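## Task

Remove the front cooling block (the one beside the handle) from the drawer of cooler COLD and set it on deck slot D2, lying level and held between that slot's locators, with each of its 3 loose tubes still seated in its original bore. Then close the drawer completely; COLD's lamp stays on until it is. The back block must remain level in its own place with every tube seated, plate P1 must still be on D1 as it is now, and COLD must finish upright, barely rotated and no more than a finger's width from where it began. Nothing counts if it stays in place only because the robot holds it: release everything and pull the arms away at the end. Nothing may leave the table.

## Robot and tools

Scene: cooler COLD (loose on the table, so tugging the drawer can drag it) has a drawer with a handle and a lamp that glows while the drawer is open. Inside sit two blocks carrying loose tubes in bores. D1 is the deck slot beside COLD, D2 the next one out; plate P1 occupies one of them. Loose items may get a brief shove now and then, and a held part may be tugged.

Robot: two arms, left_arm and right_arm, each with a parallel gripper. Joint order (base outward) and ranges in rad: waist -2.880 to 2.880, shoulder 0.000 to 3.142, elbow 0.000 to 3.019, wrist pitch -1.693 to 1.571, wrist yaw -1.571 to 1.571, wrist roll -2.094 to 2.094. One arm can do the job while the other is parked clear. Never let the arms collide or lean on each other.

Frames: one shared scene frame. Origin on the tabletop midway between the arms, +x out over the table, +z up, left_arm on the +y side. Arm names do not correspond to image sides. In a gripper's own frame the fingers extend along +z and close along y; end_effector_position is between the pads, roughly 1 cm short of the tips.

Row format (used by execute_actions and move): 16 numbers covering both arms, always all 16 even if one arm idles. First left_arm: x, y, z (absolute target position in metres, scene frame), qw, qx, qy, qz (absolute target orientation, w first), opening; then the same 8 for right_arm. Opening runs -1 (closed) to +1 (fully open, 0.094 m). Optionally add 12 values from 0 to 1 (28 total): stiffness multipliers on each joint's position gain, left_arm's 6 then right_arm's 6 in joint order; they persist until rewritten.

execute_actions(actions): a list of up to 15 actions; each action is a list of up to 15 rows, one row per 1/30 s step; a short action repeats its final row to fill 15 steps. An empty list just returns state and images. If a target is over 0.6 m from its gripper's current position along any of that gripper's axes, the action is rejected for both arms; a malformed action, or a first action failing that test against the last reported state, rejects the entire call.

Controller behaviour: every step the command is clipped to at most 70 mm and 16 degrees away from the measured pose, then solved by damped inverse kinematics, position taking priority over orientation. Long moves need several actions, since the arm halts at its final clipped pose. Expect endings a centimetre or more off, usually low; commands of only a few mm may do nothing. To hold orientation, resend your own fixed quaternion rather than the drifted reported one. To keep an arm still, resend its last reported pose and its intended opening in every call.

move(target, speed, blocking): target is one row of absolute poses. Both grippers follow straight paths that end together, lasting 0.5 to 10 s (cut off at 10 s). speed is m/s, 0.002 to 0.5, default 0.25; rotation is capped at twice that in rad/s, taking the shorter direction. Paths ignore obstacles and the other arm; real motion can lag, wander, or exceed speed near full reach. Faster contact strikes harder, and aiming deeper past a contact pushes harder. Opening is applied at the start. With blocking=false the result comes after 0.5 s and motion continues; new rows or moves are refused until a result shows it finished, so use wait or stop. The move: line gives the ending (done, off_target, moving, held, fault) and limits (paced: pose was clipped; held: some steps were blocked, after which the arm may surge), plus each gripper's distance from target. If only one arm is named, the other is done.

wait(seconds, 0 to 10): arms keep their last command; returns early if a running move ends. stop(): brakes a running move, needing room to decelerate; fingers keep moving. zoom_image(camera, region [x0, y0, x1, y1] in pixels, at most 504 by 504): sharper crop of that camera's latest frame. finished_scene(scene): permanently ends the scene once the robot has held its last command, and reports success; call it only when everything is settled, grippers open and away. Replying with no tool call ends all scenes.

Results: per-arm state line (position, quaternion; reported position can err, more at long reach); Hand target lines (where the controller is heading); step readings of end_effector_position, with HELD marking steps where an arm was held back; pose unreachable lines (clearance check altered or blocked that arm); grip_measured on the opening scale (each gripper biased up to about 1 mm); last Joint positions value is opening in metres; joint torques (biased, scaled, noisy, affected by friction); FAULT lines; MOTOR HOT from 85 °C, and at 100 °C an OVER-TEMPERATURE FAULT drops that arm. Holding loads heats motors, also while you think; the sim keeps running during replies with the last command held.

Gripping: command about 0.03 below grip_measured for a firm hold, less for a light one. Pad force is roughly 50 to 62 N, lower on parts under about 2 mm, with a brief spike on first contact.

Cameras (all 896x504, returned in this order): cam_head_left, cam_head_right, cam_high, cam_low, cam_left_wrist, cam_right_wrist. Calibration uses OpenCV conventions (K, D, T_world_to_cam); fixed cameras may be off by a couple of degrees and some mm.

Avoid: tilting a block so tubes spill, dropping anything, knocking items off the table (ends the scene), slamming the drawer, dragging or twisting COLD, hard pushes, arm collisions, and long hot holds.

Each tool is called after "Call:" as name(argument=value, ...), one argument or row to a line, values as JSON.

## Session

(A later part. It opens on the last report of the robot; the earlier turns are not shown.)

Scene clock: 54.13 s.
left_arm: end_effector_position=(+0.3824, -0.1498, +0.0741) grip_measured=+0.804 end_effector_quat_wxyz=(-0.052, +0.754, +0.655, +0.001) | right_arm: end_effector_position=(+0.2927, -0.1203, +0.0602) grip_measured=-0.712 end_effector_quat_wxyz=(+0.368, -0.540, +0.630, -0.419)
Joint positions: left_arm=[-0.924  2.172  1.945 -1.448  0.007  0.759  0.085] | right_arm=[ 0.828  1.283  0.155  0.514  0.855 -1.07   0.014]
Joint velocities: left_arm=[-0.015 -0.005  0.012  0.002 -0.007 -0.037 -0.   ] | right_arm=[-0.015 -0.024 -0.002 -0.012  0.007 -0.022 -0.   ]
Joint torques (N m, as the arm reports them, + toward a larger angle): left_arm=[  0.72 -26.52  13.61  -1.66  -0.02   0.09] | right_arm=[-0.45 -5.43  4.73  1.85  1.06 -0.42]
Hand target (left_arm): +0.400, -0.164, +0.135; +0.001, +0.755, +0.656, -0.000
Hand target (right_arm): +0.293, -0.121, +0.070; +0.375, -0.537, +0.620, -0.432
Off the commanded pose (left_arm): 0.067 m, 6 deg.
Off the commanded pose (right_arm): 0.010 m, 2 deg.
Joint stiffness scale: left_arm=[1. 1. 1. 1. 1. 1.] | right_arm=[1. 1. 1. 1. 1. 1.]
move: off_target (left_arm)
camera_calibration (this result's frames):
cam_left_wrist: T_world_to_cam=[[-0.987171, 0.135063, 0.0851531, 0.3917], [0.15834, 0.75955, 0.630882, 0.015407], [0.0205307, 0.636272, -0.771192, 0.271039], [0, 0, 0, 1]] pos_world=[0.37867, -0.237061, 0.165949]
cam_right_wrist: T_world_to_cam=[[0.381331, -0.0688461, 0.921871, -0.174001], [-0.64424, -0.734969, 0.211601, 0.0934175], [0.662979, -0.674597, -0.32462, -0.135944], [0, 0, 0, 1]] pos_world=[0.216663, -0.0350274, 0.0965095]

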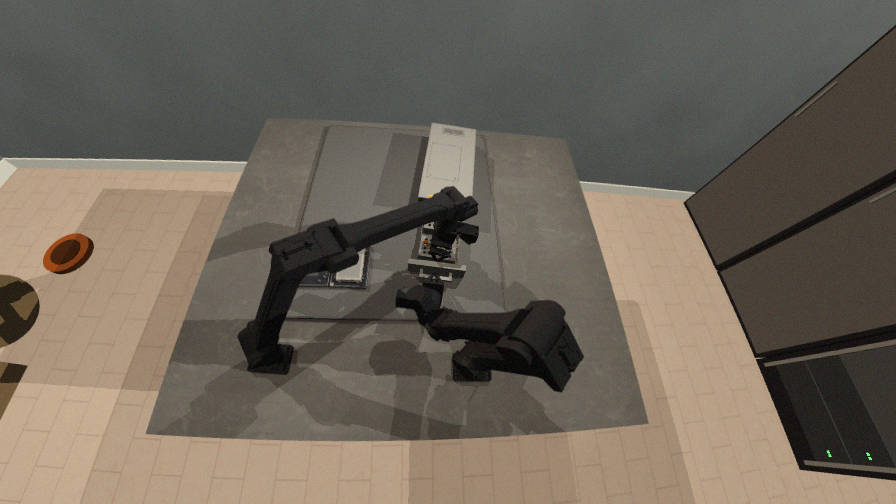

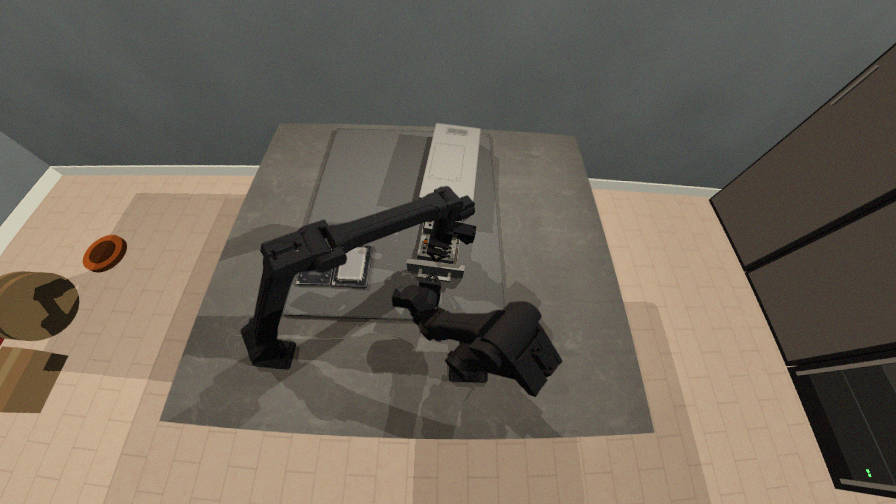

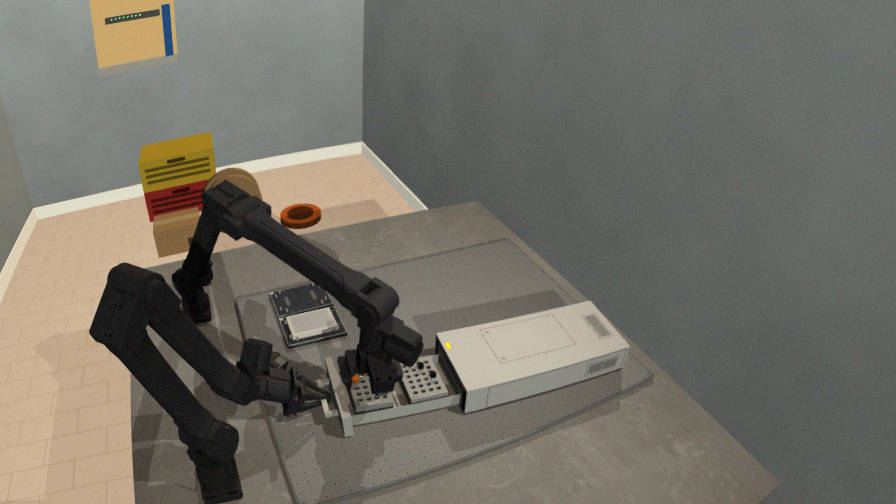

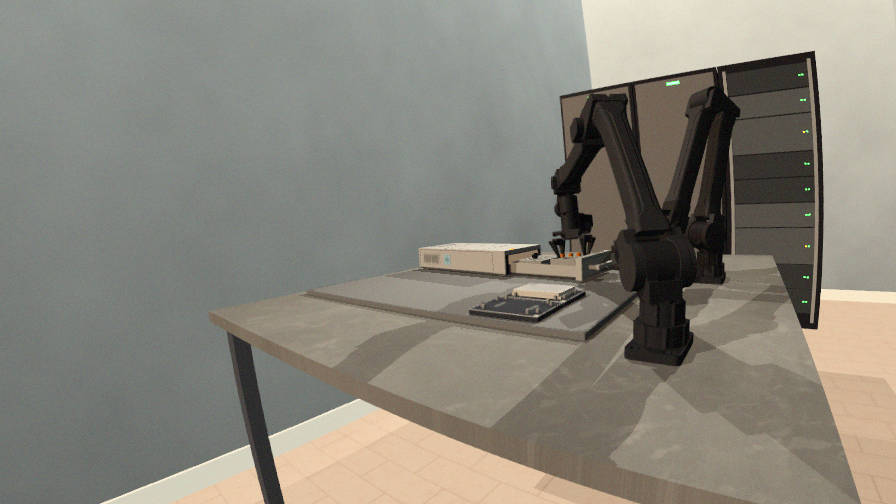

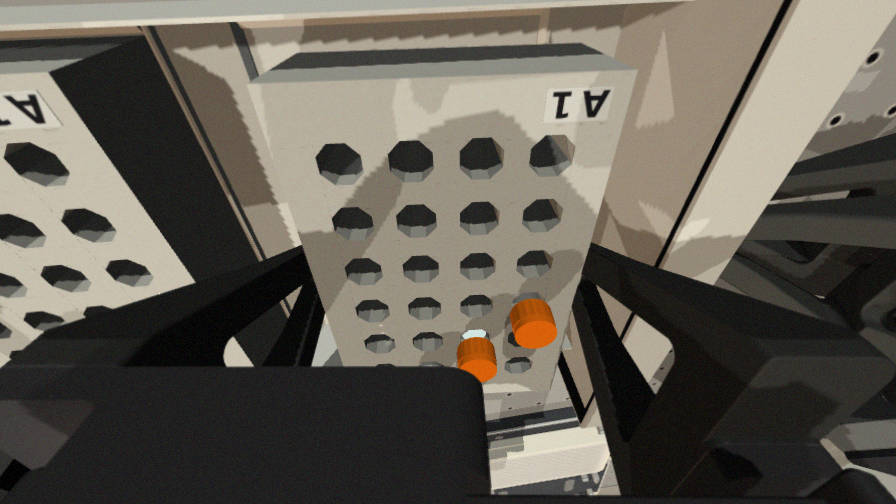

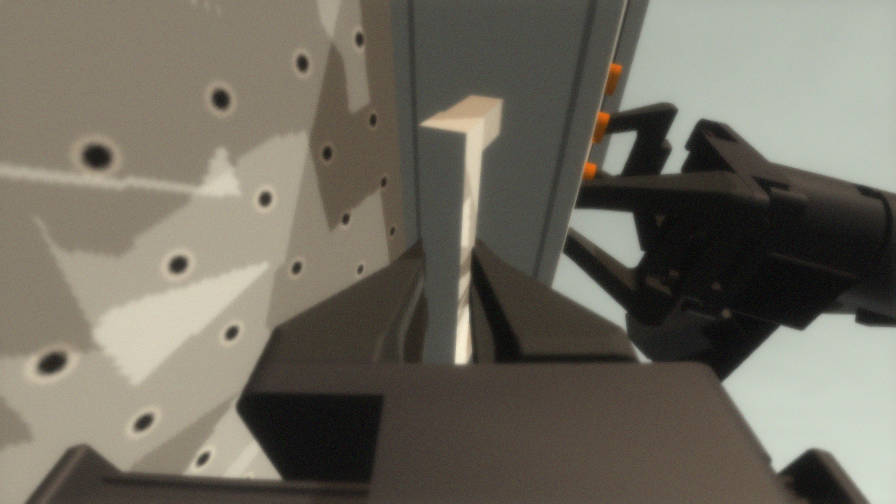

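Call:
move(
  target=[0.387,-0.162,0.068,0,0.755,0.656,0,0.6,0.293,-0.121,0.07,0.376,-0.537,0.618,-0.433,-1],
  speed=0.04,
)

Call:
move(
  target=[0.387,-0.162,0.068,0,0.755,0.656,0,1,0.293,-0.121,0.07,0.376,-0.537,0.618,-0.433,0.2],
  speed=0.04,
)

Call:
move(
  target=[0.395,-0.165,0.20,0,0.755,0.656,0,1,0.24,-0.113,0.09,0.376,-0.537,0.618,-0.433,0.2],
  speed=0.12,
)

Call:
move(
  target=[0.40,0.10,0.25,0,0.3,0.95,0,1,0.30,-0.16,0.22,0,0,1,0,1],
  speed=0.4,
)

Call:
move(
  target=[0.40,0.10,0.25,0,0,1,0,1,0.39,-0.15,0.17,0,-0.656,0.755,0,1],
  speed=0.4,
)

Scene clock: 61.10 s.
left_arm: end_effector_position=(+0.3815, -0.1486, +0.0680) grip_measured=+0.804 end_effector_quat_wxyz=(-0.028, +0.754, +0.656, -0.001) | right_arm: end_effector_position=(+0.2927, -0.1203, +0.0602) grip_measured=-0.712 end_effector_quat_wxyz=(+0.368, -0.540, +0.630, -0.419)
Joint positions: left_arm=[-0.924  2.136  1.87  -1.36   0.007  0.757  0.085] | right_arm=[ 0.828  1.283  0.155  0.514  0.855 -1.071  0.014]
Joint velocities: left_arm=[ 0.015 -0.015  0.007 -0.012 -0.022  0.022 -0.   ] | right_arm=[-0.015 -0.005 -0.007  0.017  0.022 -0.066  0.001]
Joint torques (N m, as the arm reports them, + toward a larger angle): left_arm=[ -0.34 -22.15   7.37   2.21   0.03  -0.03] | right_arm=[-0.45 -5.46  4.73  1.85  1.06 -0.42]
Hand target (left_arm): +0.387, -0.162, +0.069; -0.000, +0.754, +0.656, -0.001
Hand target (right_arm): +0.293, -0.121, +0.070; +0.375, -0.537, +0.620, -0.433
Off the commanded pose (left_arm): 0.014 m, 3 deg.
Off the commanded pose (right_arm): 0.010 m, 2 deg.
Joint stiffness scale: left_arm=[1. 1. 1. 1. 1. 1.] | right_arm=[1. 1. 1. 1. 1. 1.]
move: off_target (left_arm)
camera_calibration (this result's frames):
cam_left_wrist: T_world_to_cam=[[-0.989488, 0.135162, 0.0514235, 0.394401], [0.138584, 0.784643, 0.60426, 0.0315594], [0.041324, 0.605034, -0.795126, 0.254624], [0, 0, 0, 1]] pos_world=[0.37536, -0.232127, 0.163106]
cam_right_wrist: T_world_to_cam=[[0.381387, -0.0684688, 0.921876, -0.173973], [-0.644124, -0.734988, 0.21189, 0.0933638], [0.66306, -0.674615, -0.324417, -0.135982], [0, 0, 0, 1]] pos_world=[0.216653, -0.0350257, 0.0964835]

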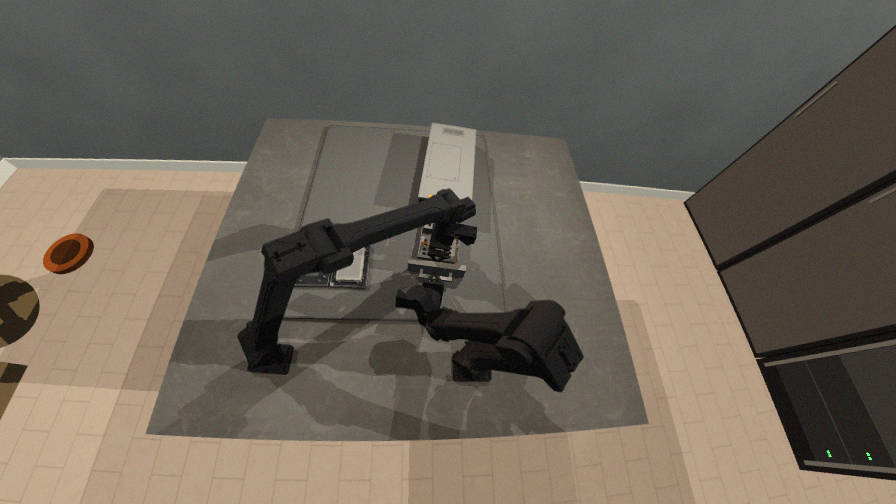

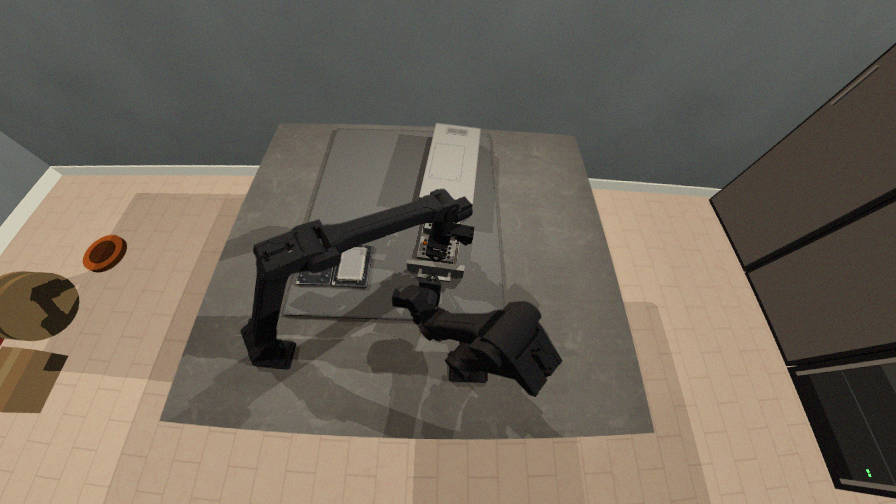

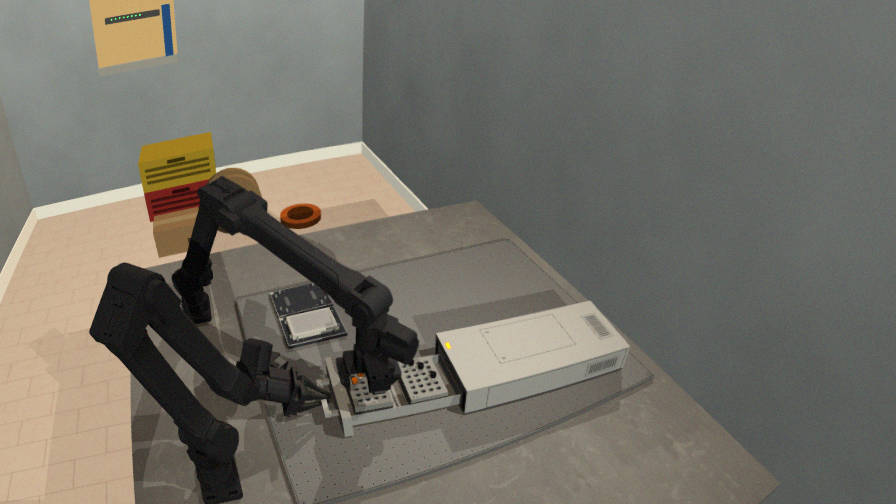

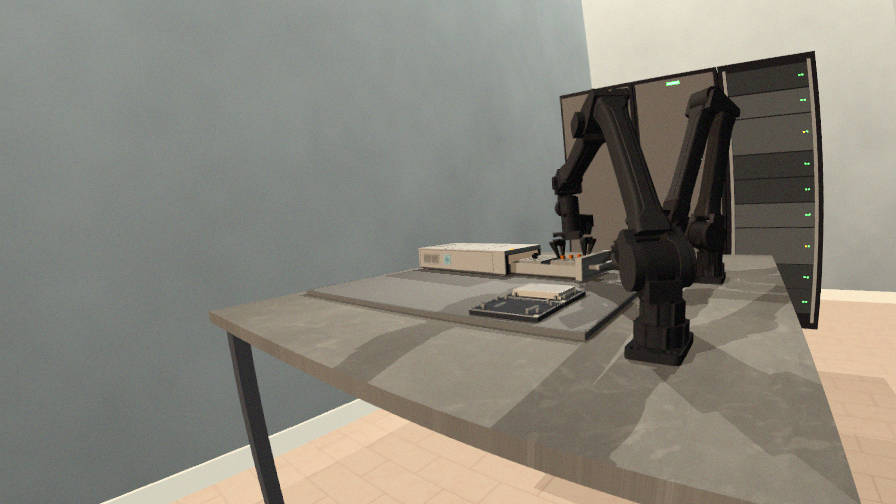

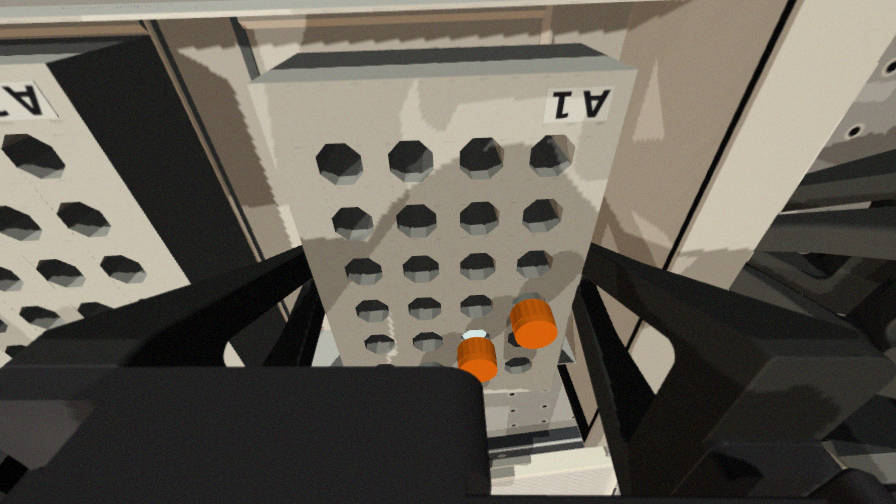

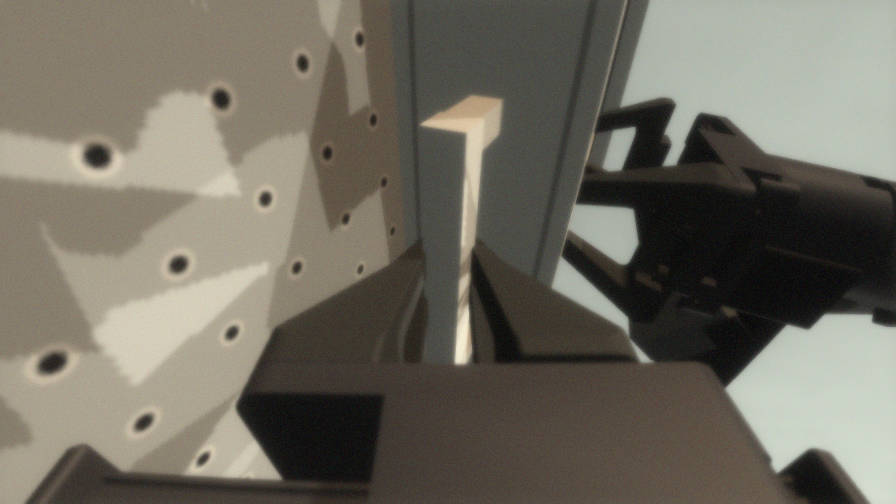

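Scene clock: 62.03 s.
left_arm: end_effector_position=(+0.3859, -0.1546, +0.0674) grip_measured=+0.999 end_effector_quat_wxyz=(-0.012, +0.754, +0.656, -0.002) | right_arm: end_effector_position=(+0.2936, -0.1219, +0.0664) grip_measured=+0.197 end_effector_quat_wxyz=(+0.370, -0.537, +0.624, -0.430)
Joint positions: left_arm=[-0.924  2.136  1.87  -1.329  0.007  0.757  0.094] | right_arm=[ 0.829  1.269  0.152  0.528  0.872 -1.099  0.056]
Joint velocities: left_arm=[-0.015 -0.005 -0.012 -0.012  0.007 -0.022 -0.   ] | right_arm=[-0.005  0.005 -0.017 -0.017  0.022 -0.066 -0.   ]
Joint torques (N m, as the arm reports them, + toward a larger angle): left_arm=[ -0.36 -21.94   7.56   0.96   0.04  -0.03] | right_arm=[-0.53 -4.1   4.93  1.57  0.42 -0.13]
Hand target (left_arm): +0.387, -0.162, +0.068; -0.000, +0.755, +0.656, -0.001
Hand target (right_arm): +0.293, -0.121, +0.070; +0.376, -0.537, +0.619, -0.433
Off the commanded pose (left_arm): 0.008 m, 1 deg.
Off the commanded pose (right_arm): 0.004 m, 1 deg.
Joint stiffness scale: left_arm=[1. 1. 1. 1. 1. 1.] | right_arm=[1. 1. 1. 1. 1. 1.]
move: done
camera_calibration (this result's frames):
cam_left_wrist: T_world_to_cam=[[-0.990229, 0.136187, 0.0299996, 0.401485], [0.127709, 0.799202, 0.587339, 0.0435796], [0.0560124, 0.585431, -0.808785, 0.249812], [0, 0, 0, 1]] pos_world=[0.378004, -0.235754, 0.164404]
cam_right_wrist: T_world_to_cam=[[0.362537, -0.0561432, 0.930277, -0.173661], [-0.650633, -0.729921, 0.209506, 0.0941026], [0.667266, -0.681222, -0.301152, -0.13924], [0, 0, 0, 1]] pos_world=[0.217095, -0.0359157, 0.0999053]

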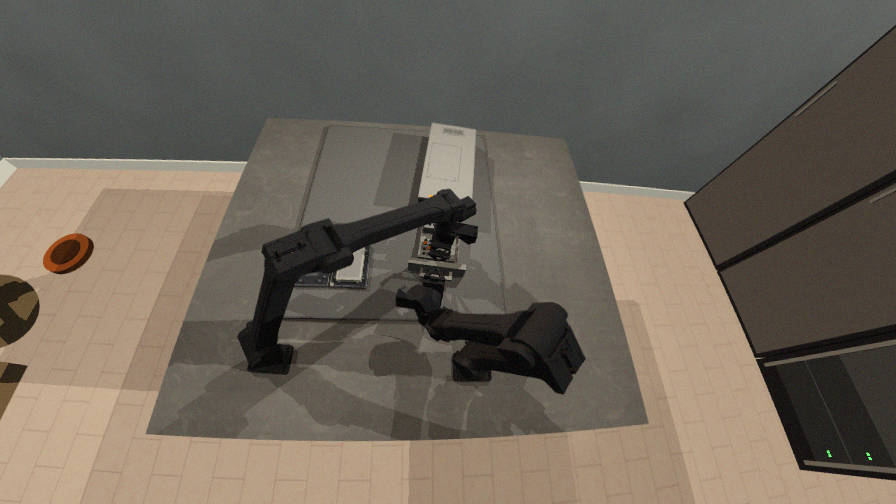

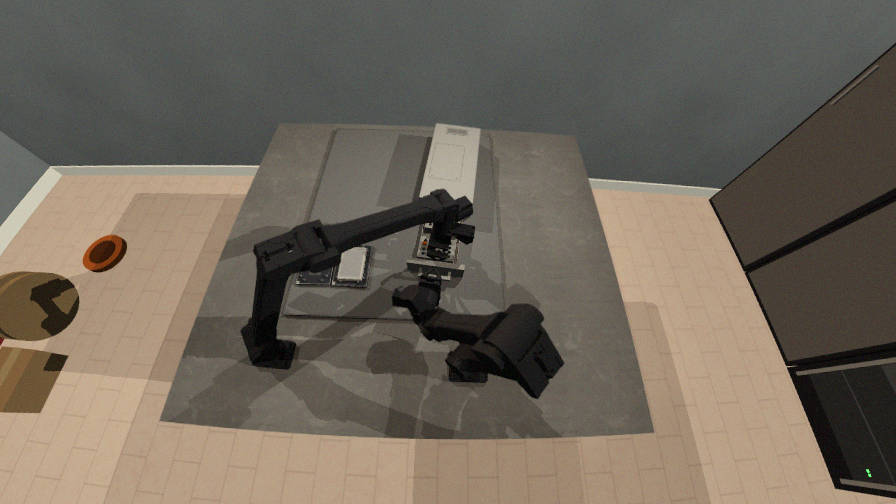

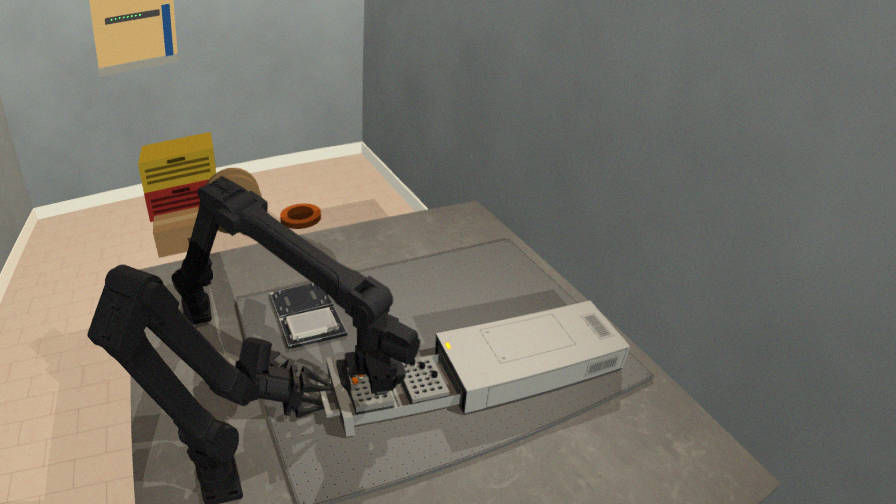

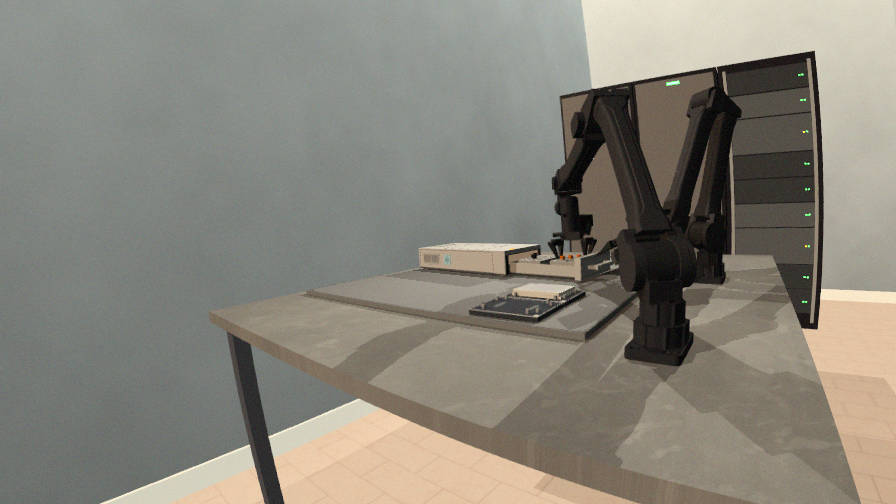

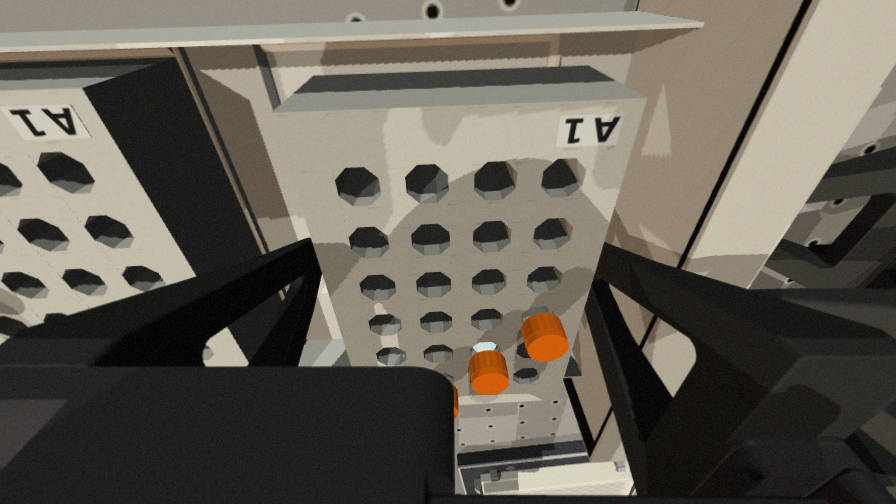

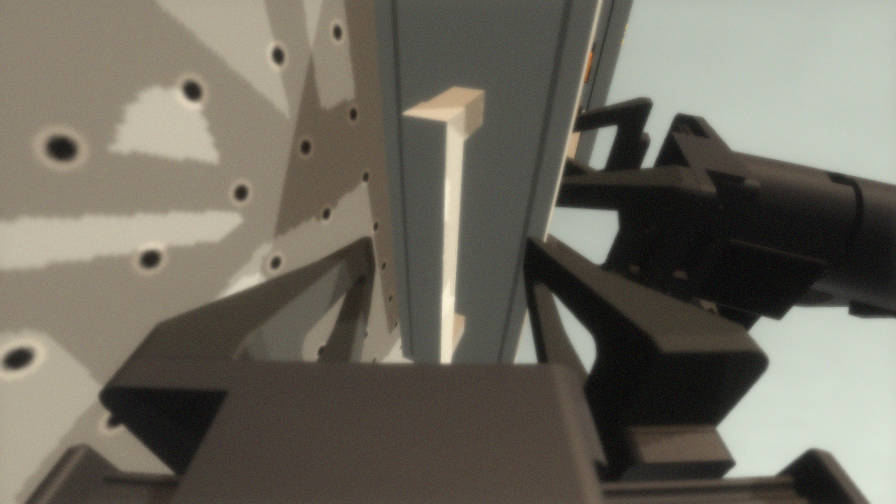

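Scene clock: 63.60 s.
left_arm: end_effector_position=(+0.3897, -0.1595, +0.1836) grip_measured=+0.999 end_effector_quat_wxyz=(-0.014, +0.754, +0.656, -0.001) | right_arm: end_effector_position=(+0.2394, -0.1176, +0.0879) grip_measured=+0.197 end_effector_quat_wxyz=(+0.371, -0.539, +0.619, -0.435)
Joint positions: left_arm=[-0.924  2.113  2.138 -1.622  0.005  0.757  0.094] | right_arm=[ 1.077  0.967  0.144  0.016  1.07  -0.842  0.056]
Joint velocities: left_arm=[-0.015 -0.005 -0.007 -0.007 -0.007 -0.095 -0.001] | right_arm=[-0.005 -0.005  0.007 -0.027 -0.007 -0.007 -0.001]
Joint torques (N m, as the arm reports them, + toward a larger angle): left_arm=[ -0.11 -21.94  10.73  -0.7    0.05   0.05] | right_arm=[ 0.24 -0.86  8.42 -0.05  0.54  0.22]
Hand target (left_arm): +0.394, -0.164, +0.200; +0.000, +0.755, +0.656, -0.000
Hand target (right_arm): +0.238, -0.113, +0.090; +0.376, -0.538, +0.620, -0.430
Off the commanded pose (left_arm): 0.018 m, 2 deg.
Off the commanded pose (right_arm): 0.005 m, 1 deg.
Joint stiffness scale: left_arm=[1. 1. 1. 1. 1. 1.] | right_arm=[1. 1. 1. 1. 1. 1.]
move: off_target (left_arm)
camera_calibration (this result's frames):
cam_left_wrist: T_world_to_cam=[[-0.990221, 0.136143, 0.0304547, 0.402311], [0.127788, 0.797579, 0.589523, -0.0219046], [0.0559693, 0.58765, -0.807177, 0.346439], [0, 0, 0, 1]] pos_world=[0.381786, -0.240886, 0.280298]
cam_right_wrist: T_world_to_cam=[[0.353738, -0.0438603, 0.934316, -0.170511], [-0.649523, -0.730296, 0.211631, 0.0569662], [0.673045, -0.681721, -0.286822, -0.0963907], [0, 0, 0, 1]] pos_world=[0.162192, -0.031588, 0.119608]

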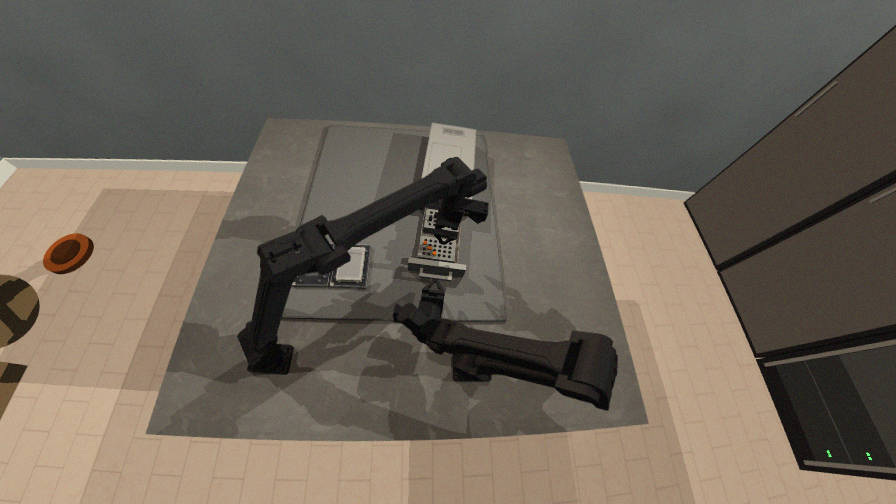

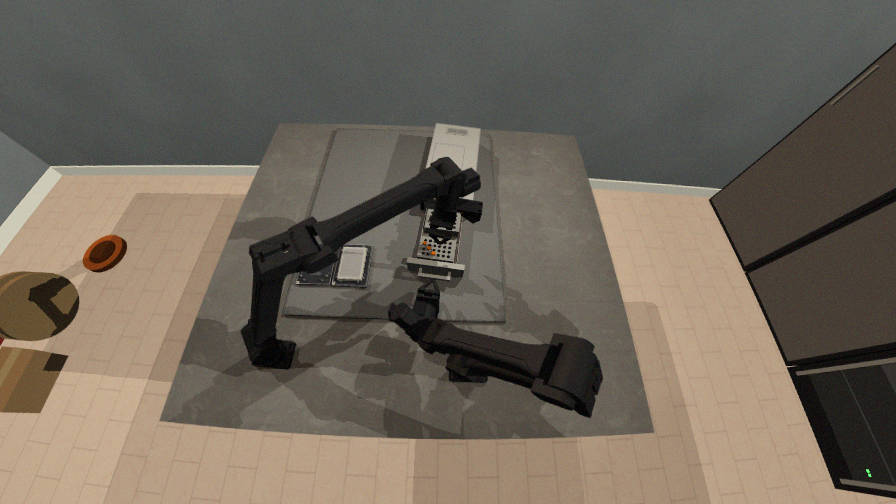

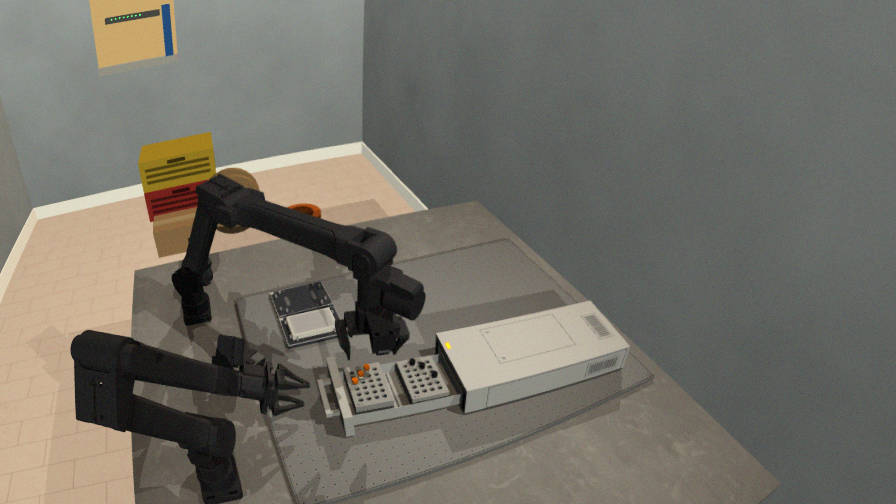

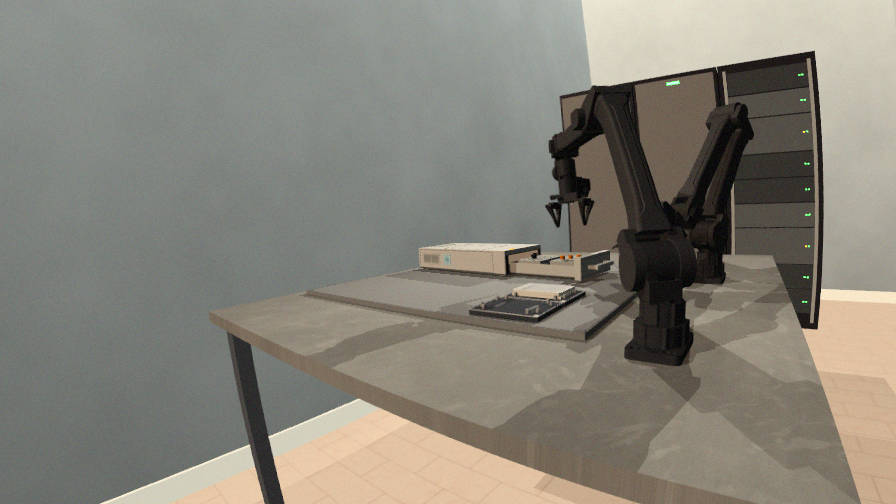

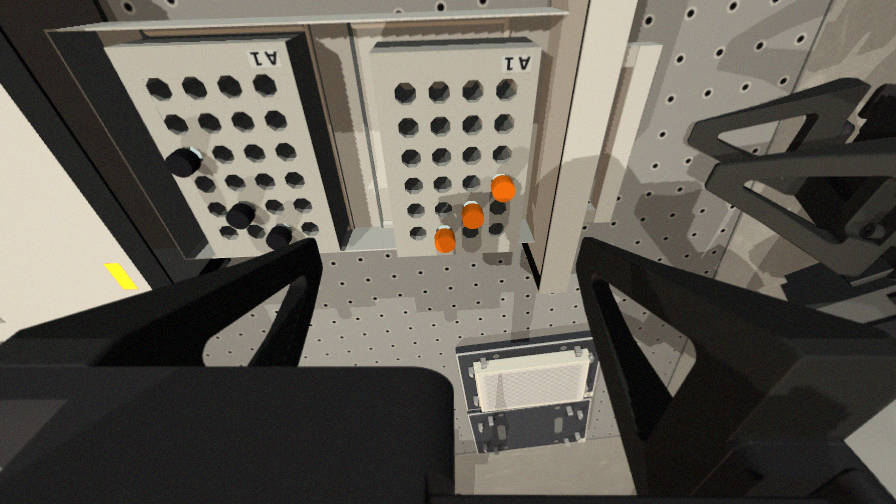

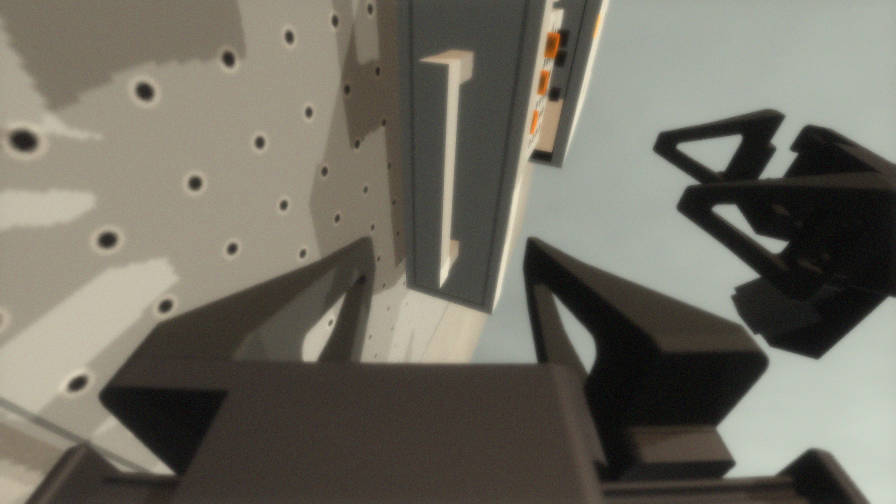

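Scene clock: 66.37 s.
left_arm: end_effector_position=(+0.4025, +0.0978, +0.2479) grip_measured=+0.999 end_effector_quat_wxyz=(-0.006, +0.311, +0.950, +0.003) | right_arm: end_effector_position=(+0.2873, -0.1658, +0.2068) grip_measured=+1.000 end_effector_quat_wxyz=(-0.004, -0.012, +1.000, -0.021)
Joint positions: left_arm=[-0.585  1.59   1.553 -1.547 -0.002  0.018  0.094] | right_arm=[ 0.305  1.151  1.016 -1.455  0.038  0.263  0.094]
Joint velocities: left_arm=[ 0.005  0.005 -0.012 -0.002 -0.007  0.051  0.001] | right_arm=[-0.005 -0.015 -0.007  0.007 -0.022  0.007  0.   ]
Joint torques (N m, as the arm reports them, + toward a larger angle): left_arm=[  1.2  -14.23   7.52   0.33   0.01  -0.07] | right_arm=[-1.5  -5.66 13.81 -0.98 -0.04  0.13]
Hand target (left_arm): +0.405, +0.101, +0.251; +0.000, +0.301, +0.954, +0.003
Hand target (right_arm): +0.299, -0.166, +0.221; +0.006, +0.003, +1.000, -0.016
Off the commanded pose (left_arm): 0.004 m, 1 deg.
Off the commanded pose (right_arm): 0.019 m, 3 deg.
Joint stiffness scale: left_arm=[1. 1. 1. 1. 1. 1.] | right_arm=[1. 1. 1. 1. 1. 1.]
move: off_target (right_arm)
camera_calibration (this result's frames):
cam_left_wrist: T_world_to_cam=[[-0.589177, -0.807978, 0.00647794, 0.314857], [-0.651705, 0.479932, 0.587322, 0.0786621], [-0.477652, 0.341815, -0.809328, 0.485842], [0, 0, 0, 1]] pos_world=[0.468834, 0.0505769, 0.344966]
cam_right_wrist: T_world_to_cam=[[0.0230316, -0.999243, 0.0313568, -0.17734], [-0.814023, -0.000535675, 0.580832, 0.119642], [-0.580375, -0.0389027, -0.813419, 0.448166], [0, 0, 0, 1]] pos_world=[0.36158, -0.159707, 0.300616]

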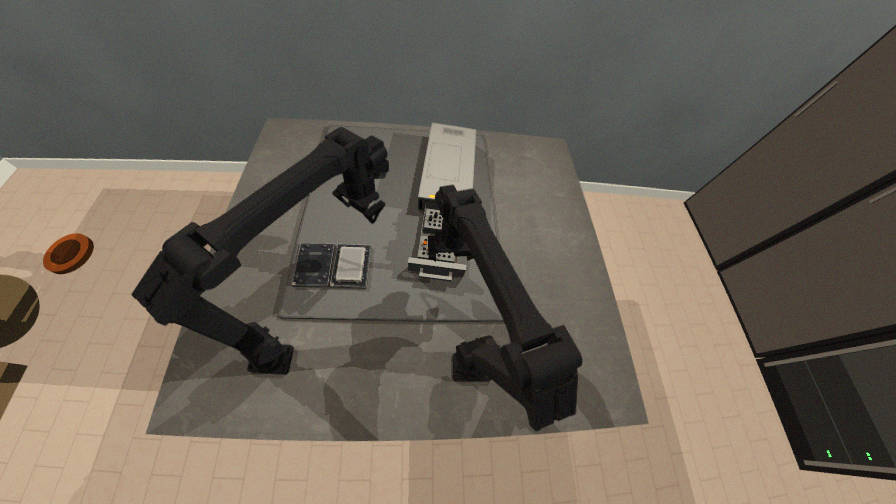

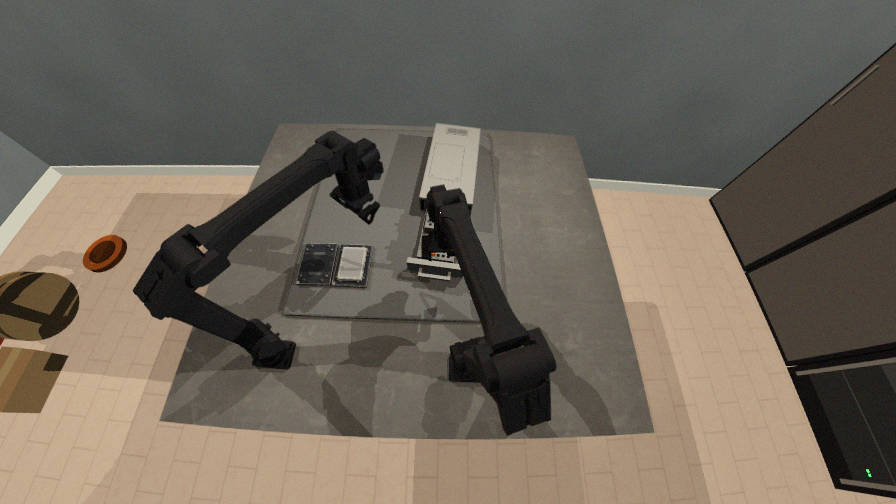

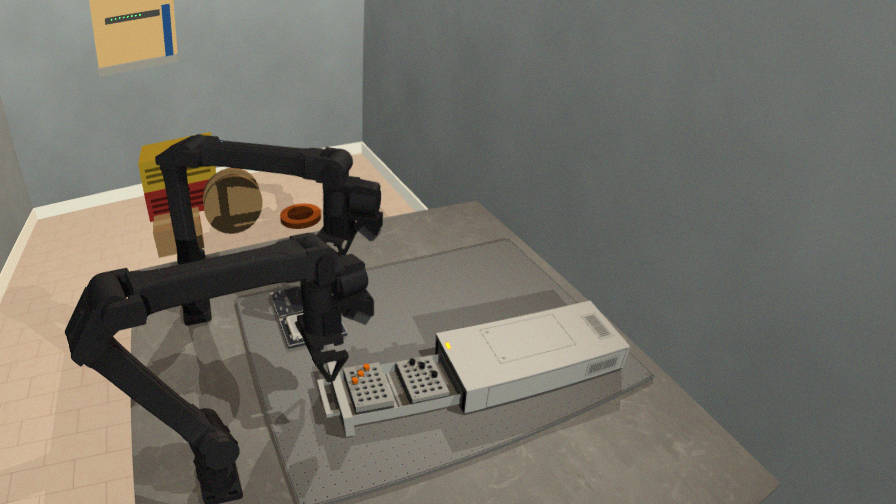

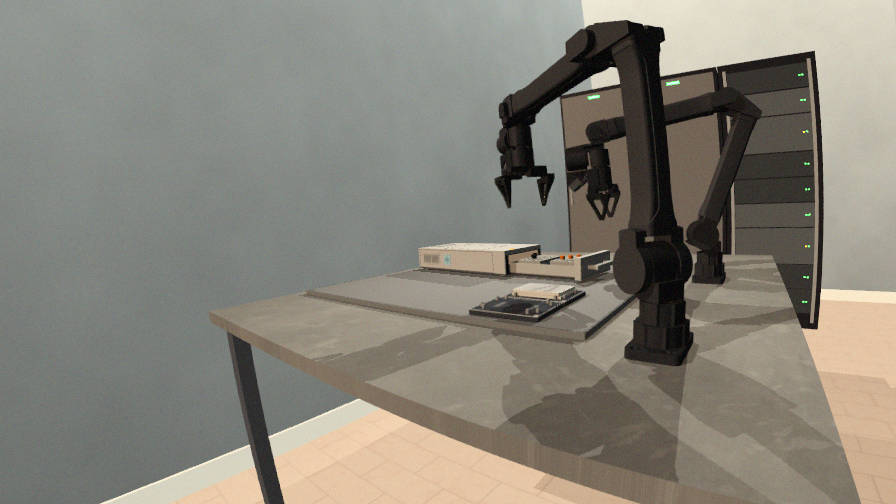

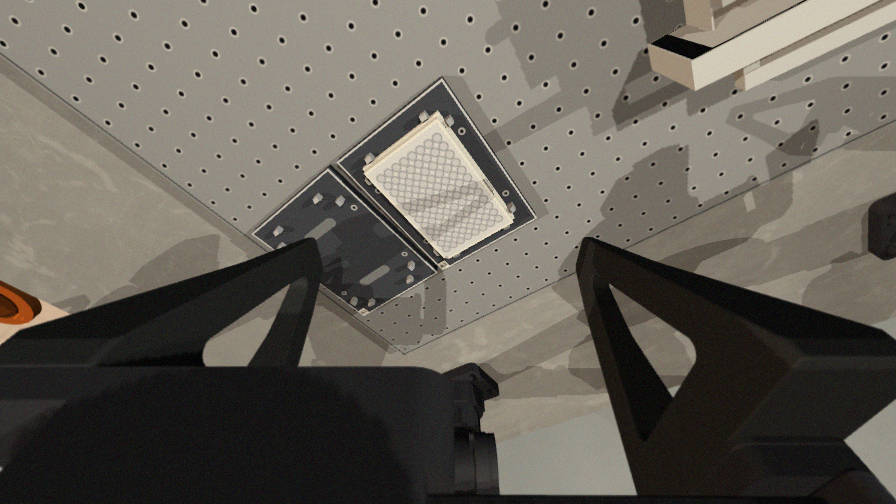

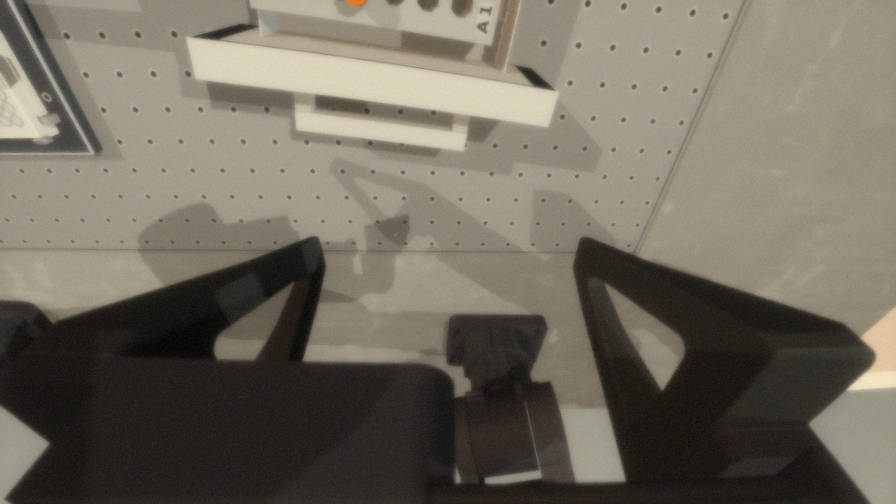

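Scene clock: 68.80 s.
left_arm: end_effector_position=(+0.3994, +0.1000, +0.2441) grip_measured=+0.999 end_effector_quat_wxyz=(-0.009, +0.007, +1.000, +0.008) | right_arm: end_effector_position=(+0.3687, -0.1488, +0.1592) grip_measured=+1.000 end_effector_quat_wxyz=(-0.023, -0.655, +0.755, +0.008)
Joint positions: left_arm=[-0.585  1.587  1.539 -1.547 -0.002 -0.601  0.094] | right_arm=[ 0.273  1.421  1.128 -1.326  0.006 -1.174  0.094]
Joint velocities: left_arm=[-0.015 -0.005  0.002 -0.022  0.022 -0.022 -0.002] | right_arm=[-0.005  0.005  0.002  0.017 -0.066 -0.022  0.   ]
Joint torques (N m, as the arm reports them, + toward a larger angle): left_arm=[  0.35 -15.04   7.49   0.51   0.21  -0.06] | right_arm=[ -1.91 -10.19  13.58  -0.21  -0.16  -0.25]
Hand target (left_arm): +0.400, +0.100, +0.250; -0.000, -0.000, +1.000, -0.000
Hand target (right_arm): +0.390, -0.150, +0.172; -0.001, -0.656, +0.755, -0.001
Off the commanded pose (left_arm): 0.006 m, 2 deg.
Off the commanded pose (right_arm): 0.024 m, 3 deg.
Joint stiffness scale: left_arm=[1. 1. 1. 1. 1. 1.] | right_arm=[1. 1. 1. 1. 1. 1.]
move: off_target (right_arm)
camera_calibration (this result's frames):
cam_left_wrist: T_world_to_cam=[[-0.0113949, -0.999912, -0.00674165, 0.106499], [-0.806278, 0.00520017, 0.591513, 0.18602], [-0.591427, 0.0121759, -0.806267, 0.55817], [0, 0, 0, 1]] pos_world=[0.481313, 0.0987264, 0.340719]
cam_right_wrist: T_world_to_cam=[[0.988264, -0.14353, -0.0522891, -0.376014], [-0.0849951, -0.801076, 0.592497, -0.176217], [-0.126929, -0.581099, -0.803874, 0.207983], [0, 0, 0, 1]] pos_world=[0.383022, -0.0742734, 0.251939]

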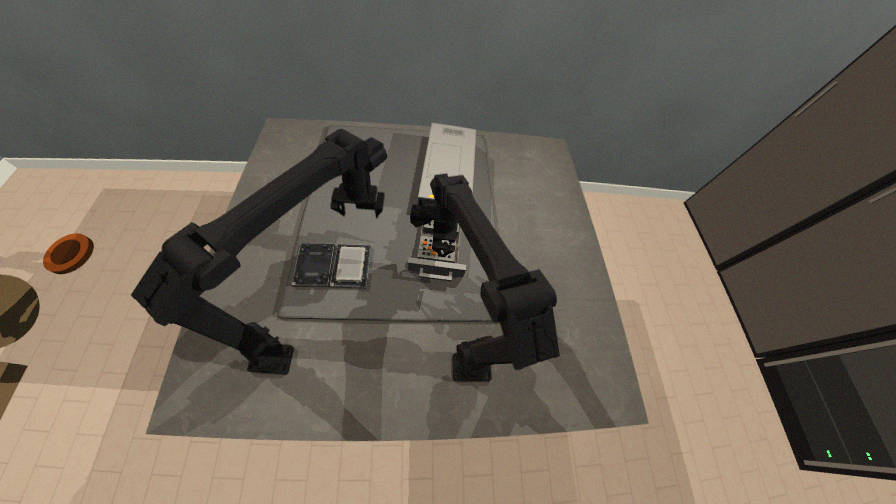

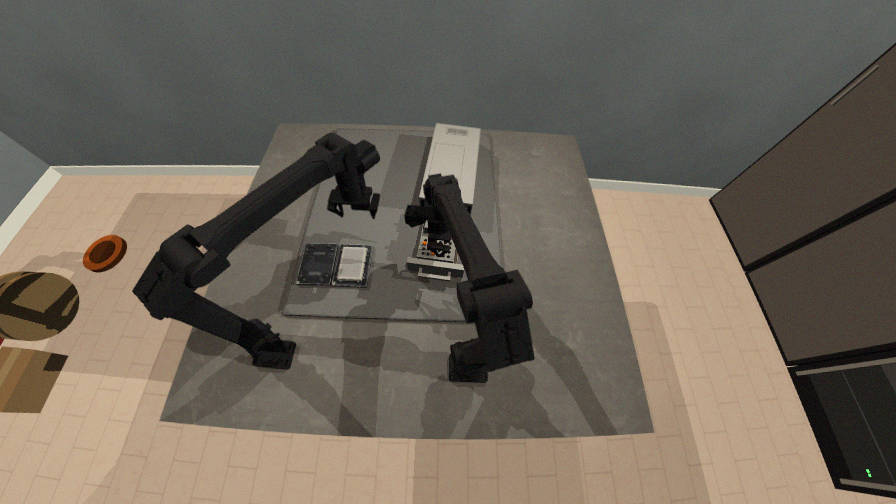

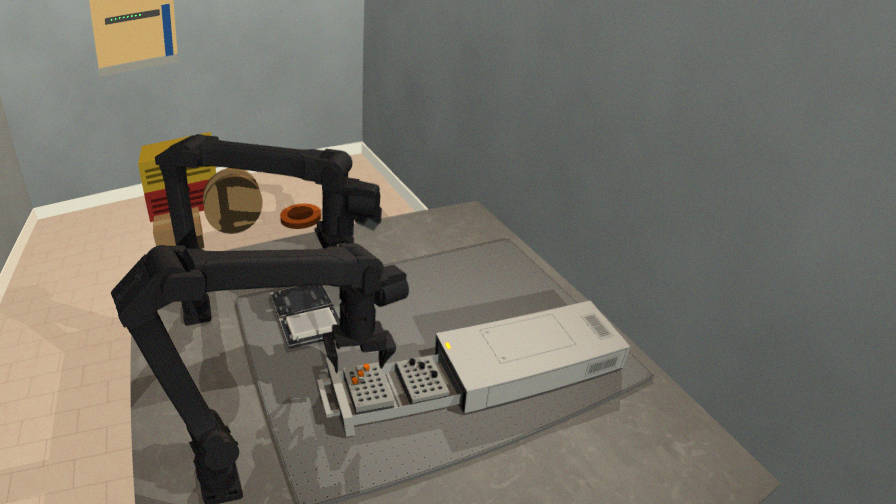

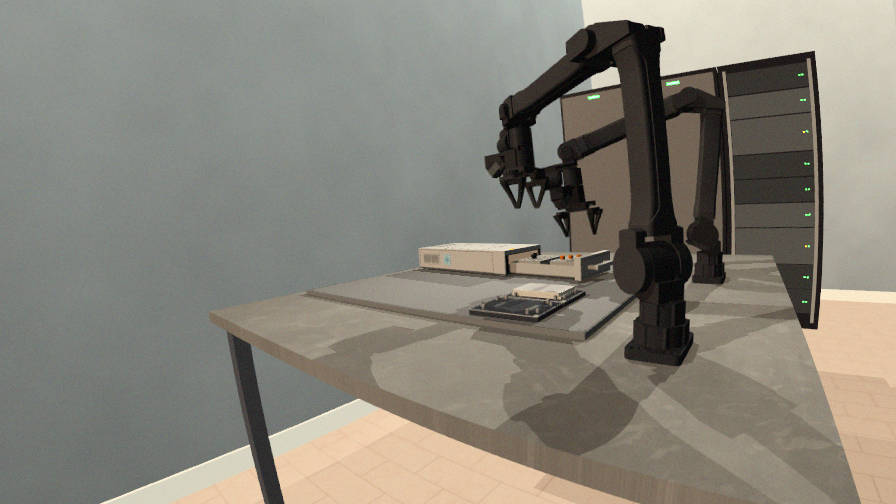

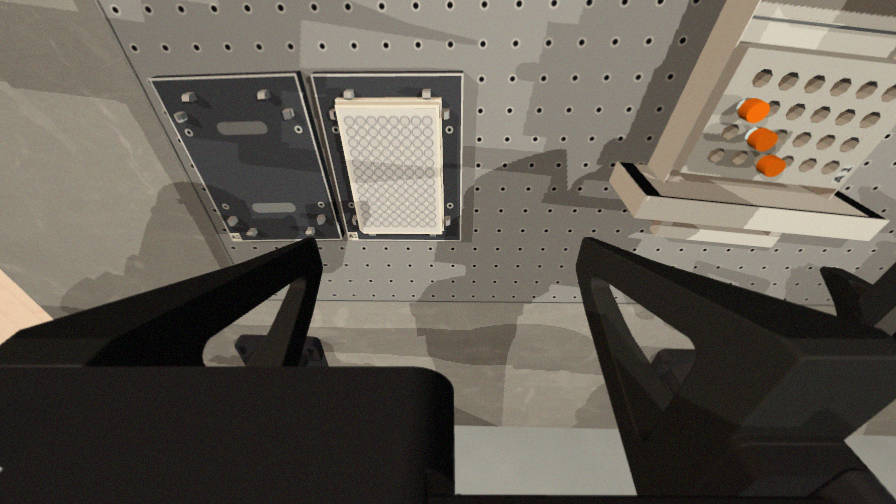

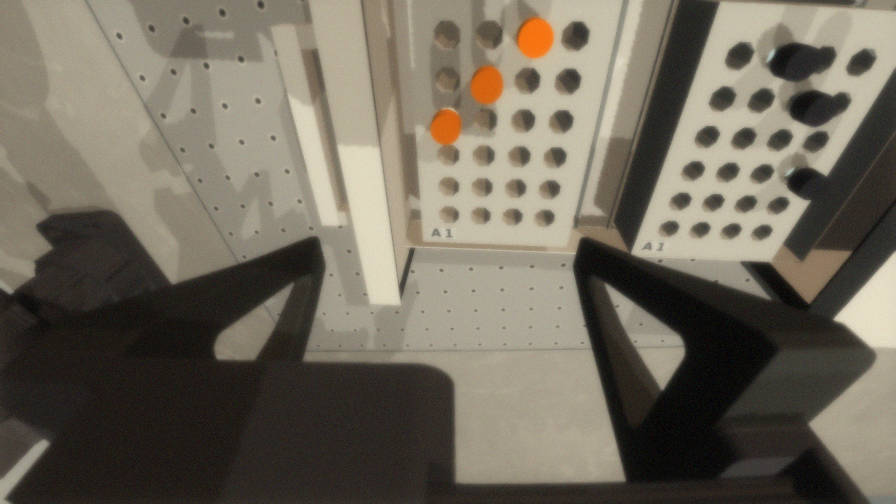

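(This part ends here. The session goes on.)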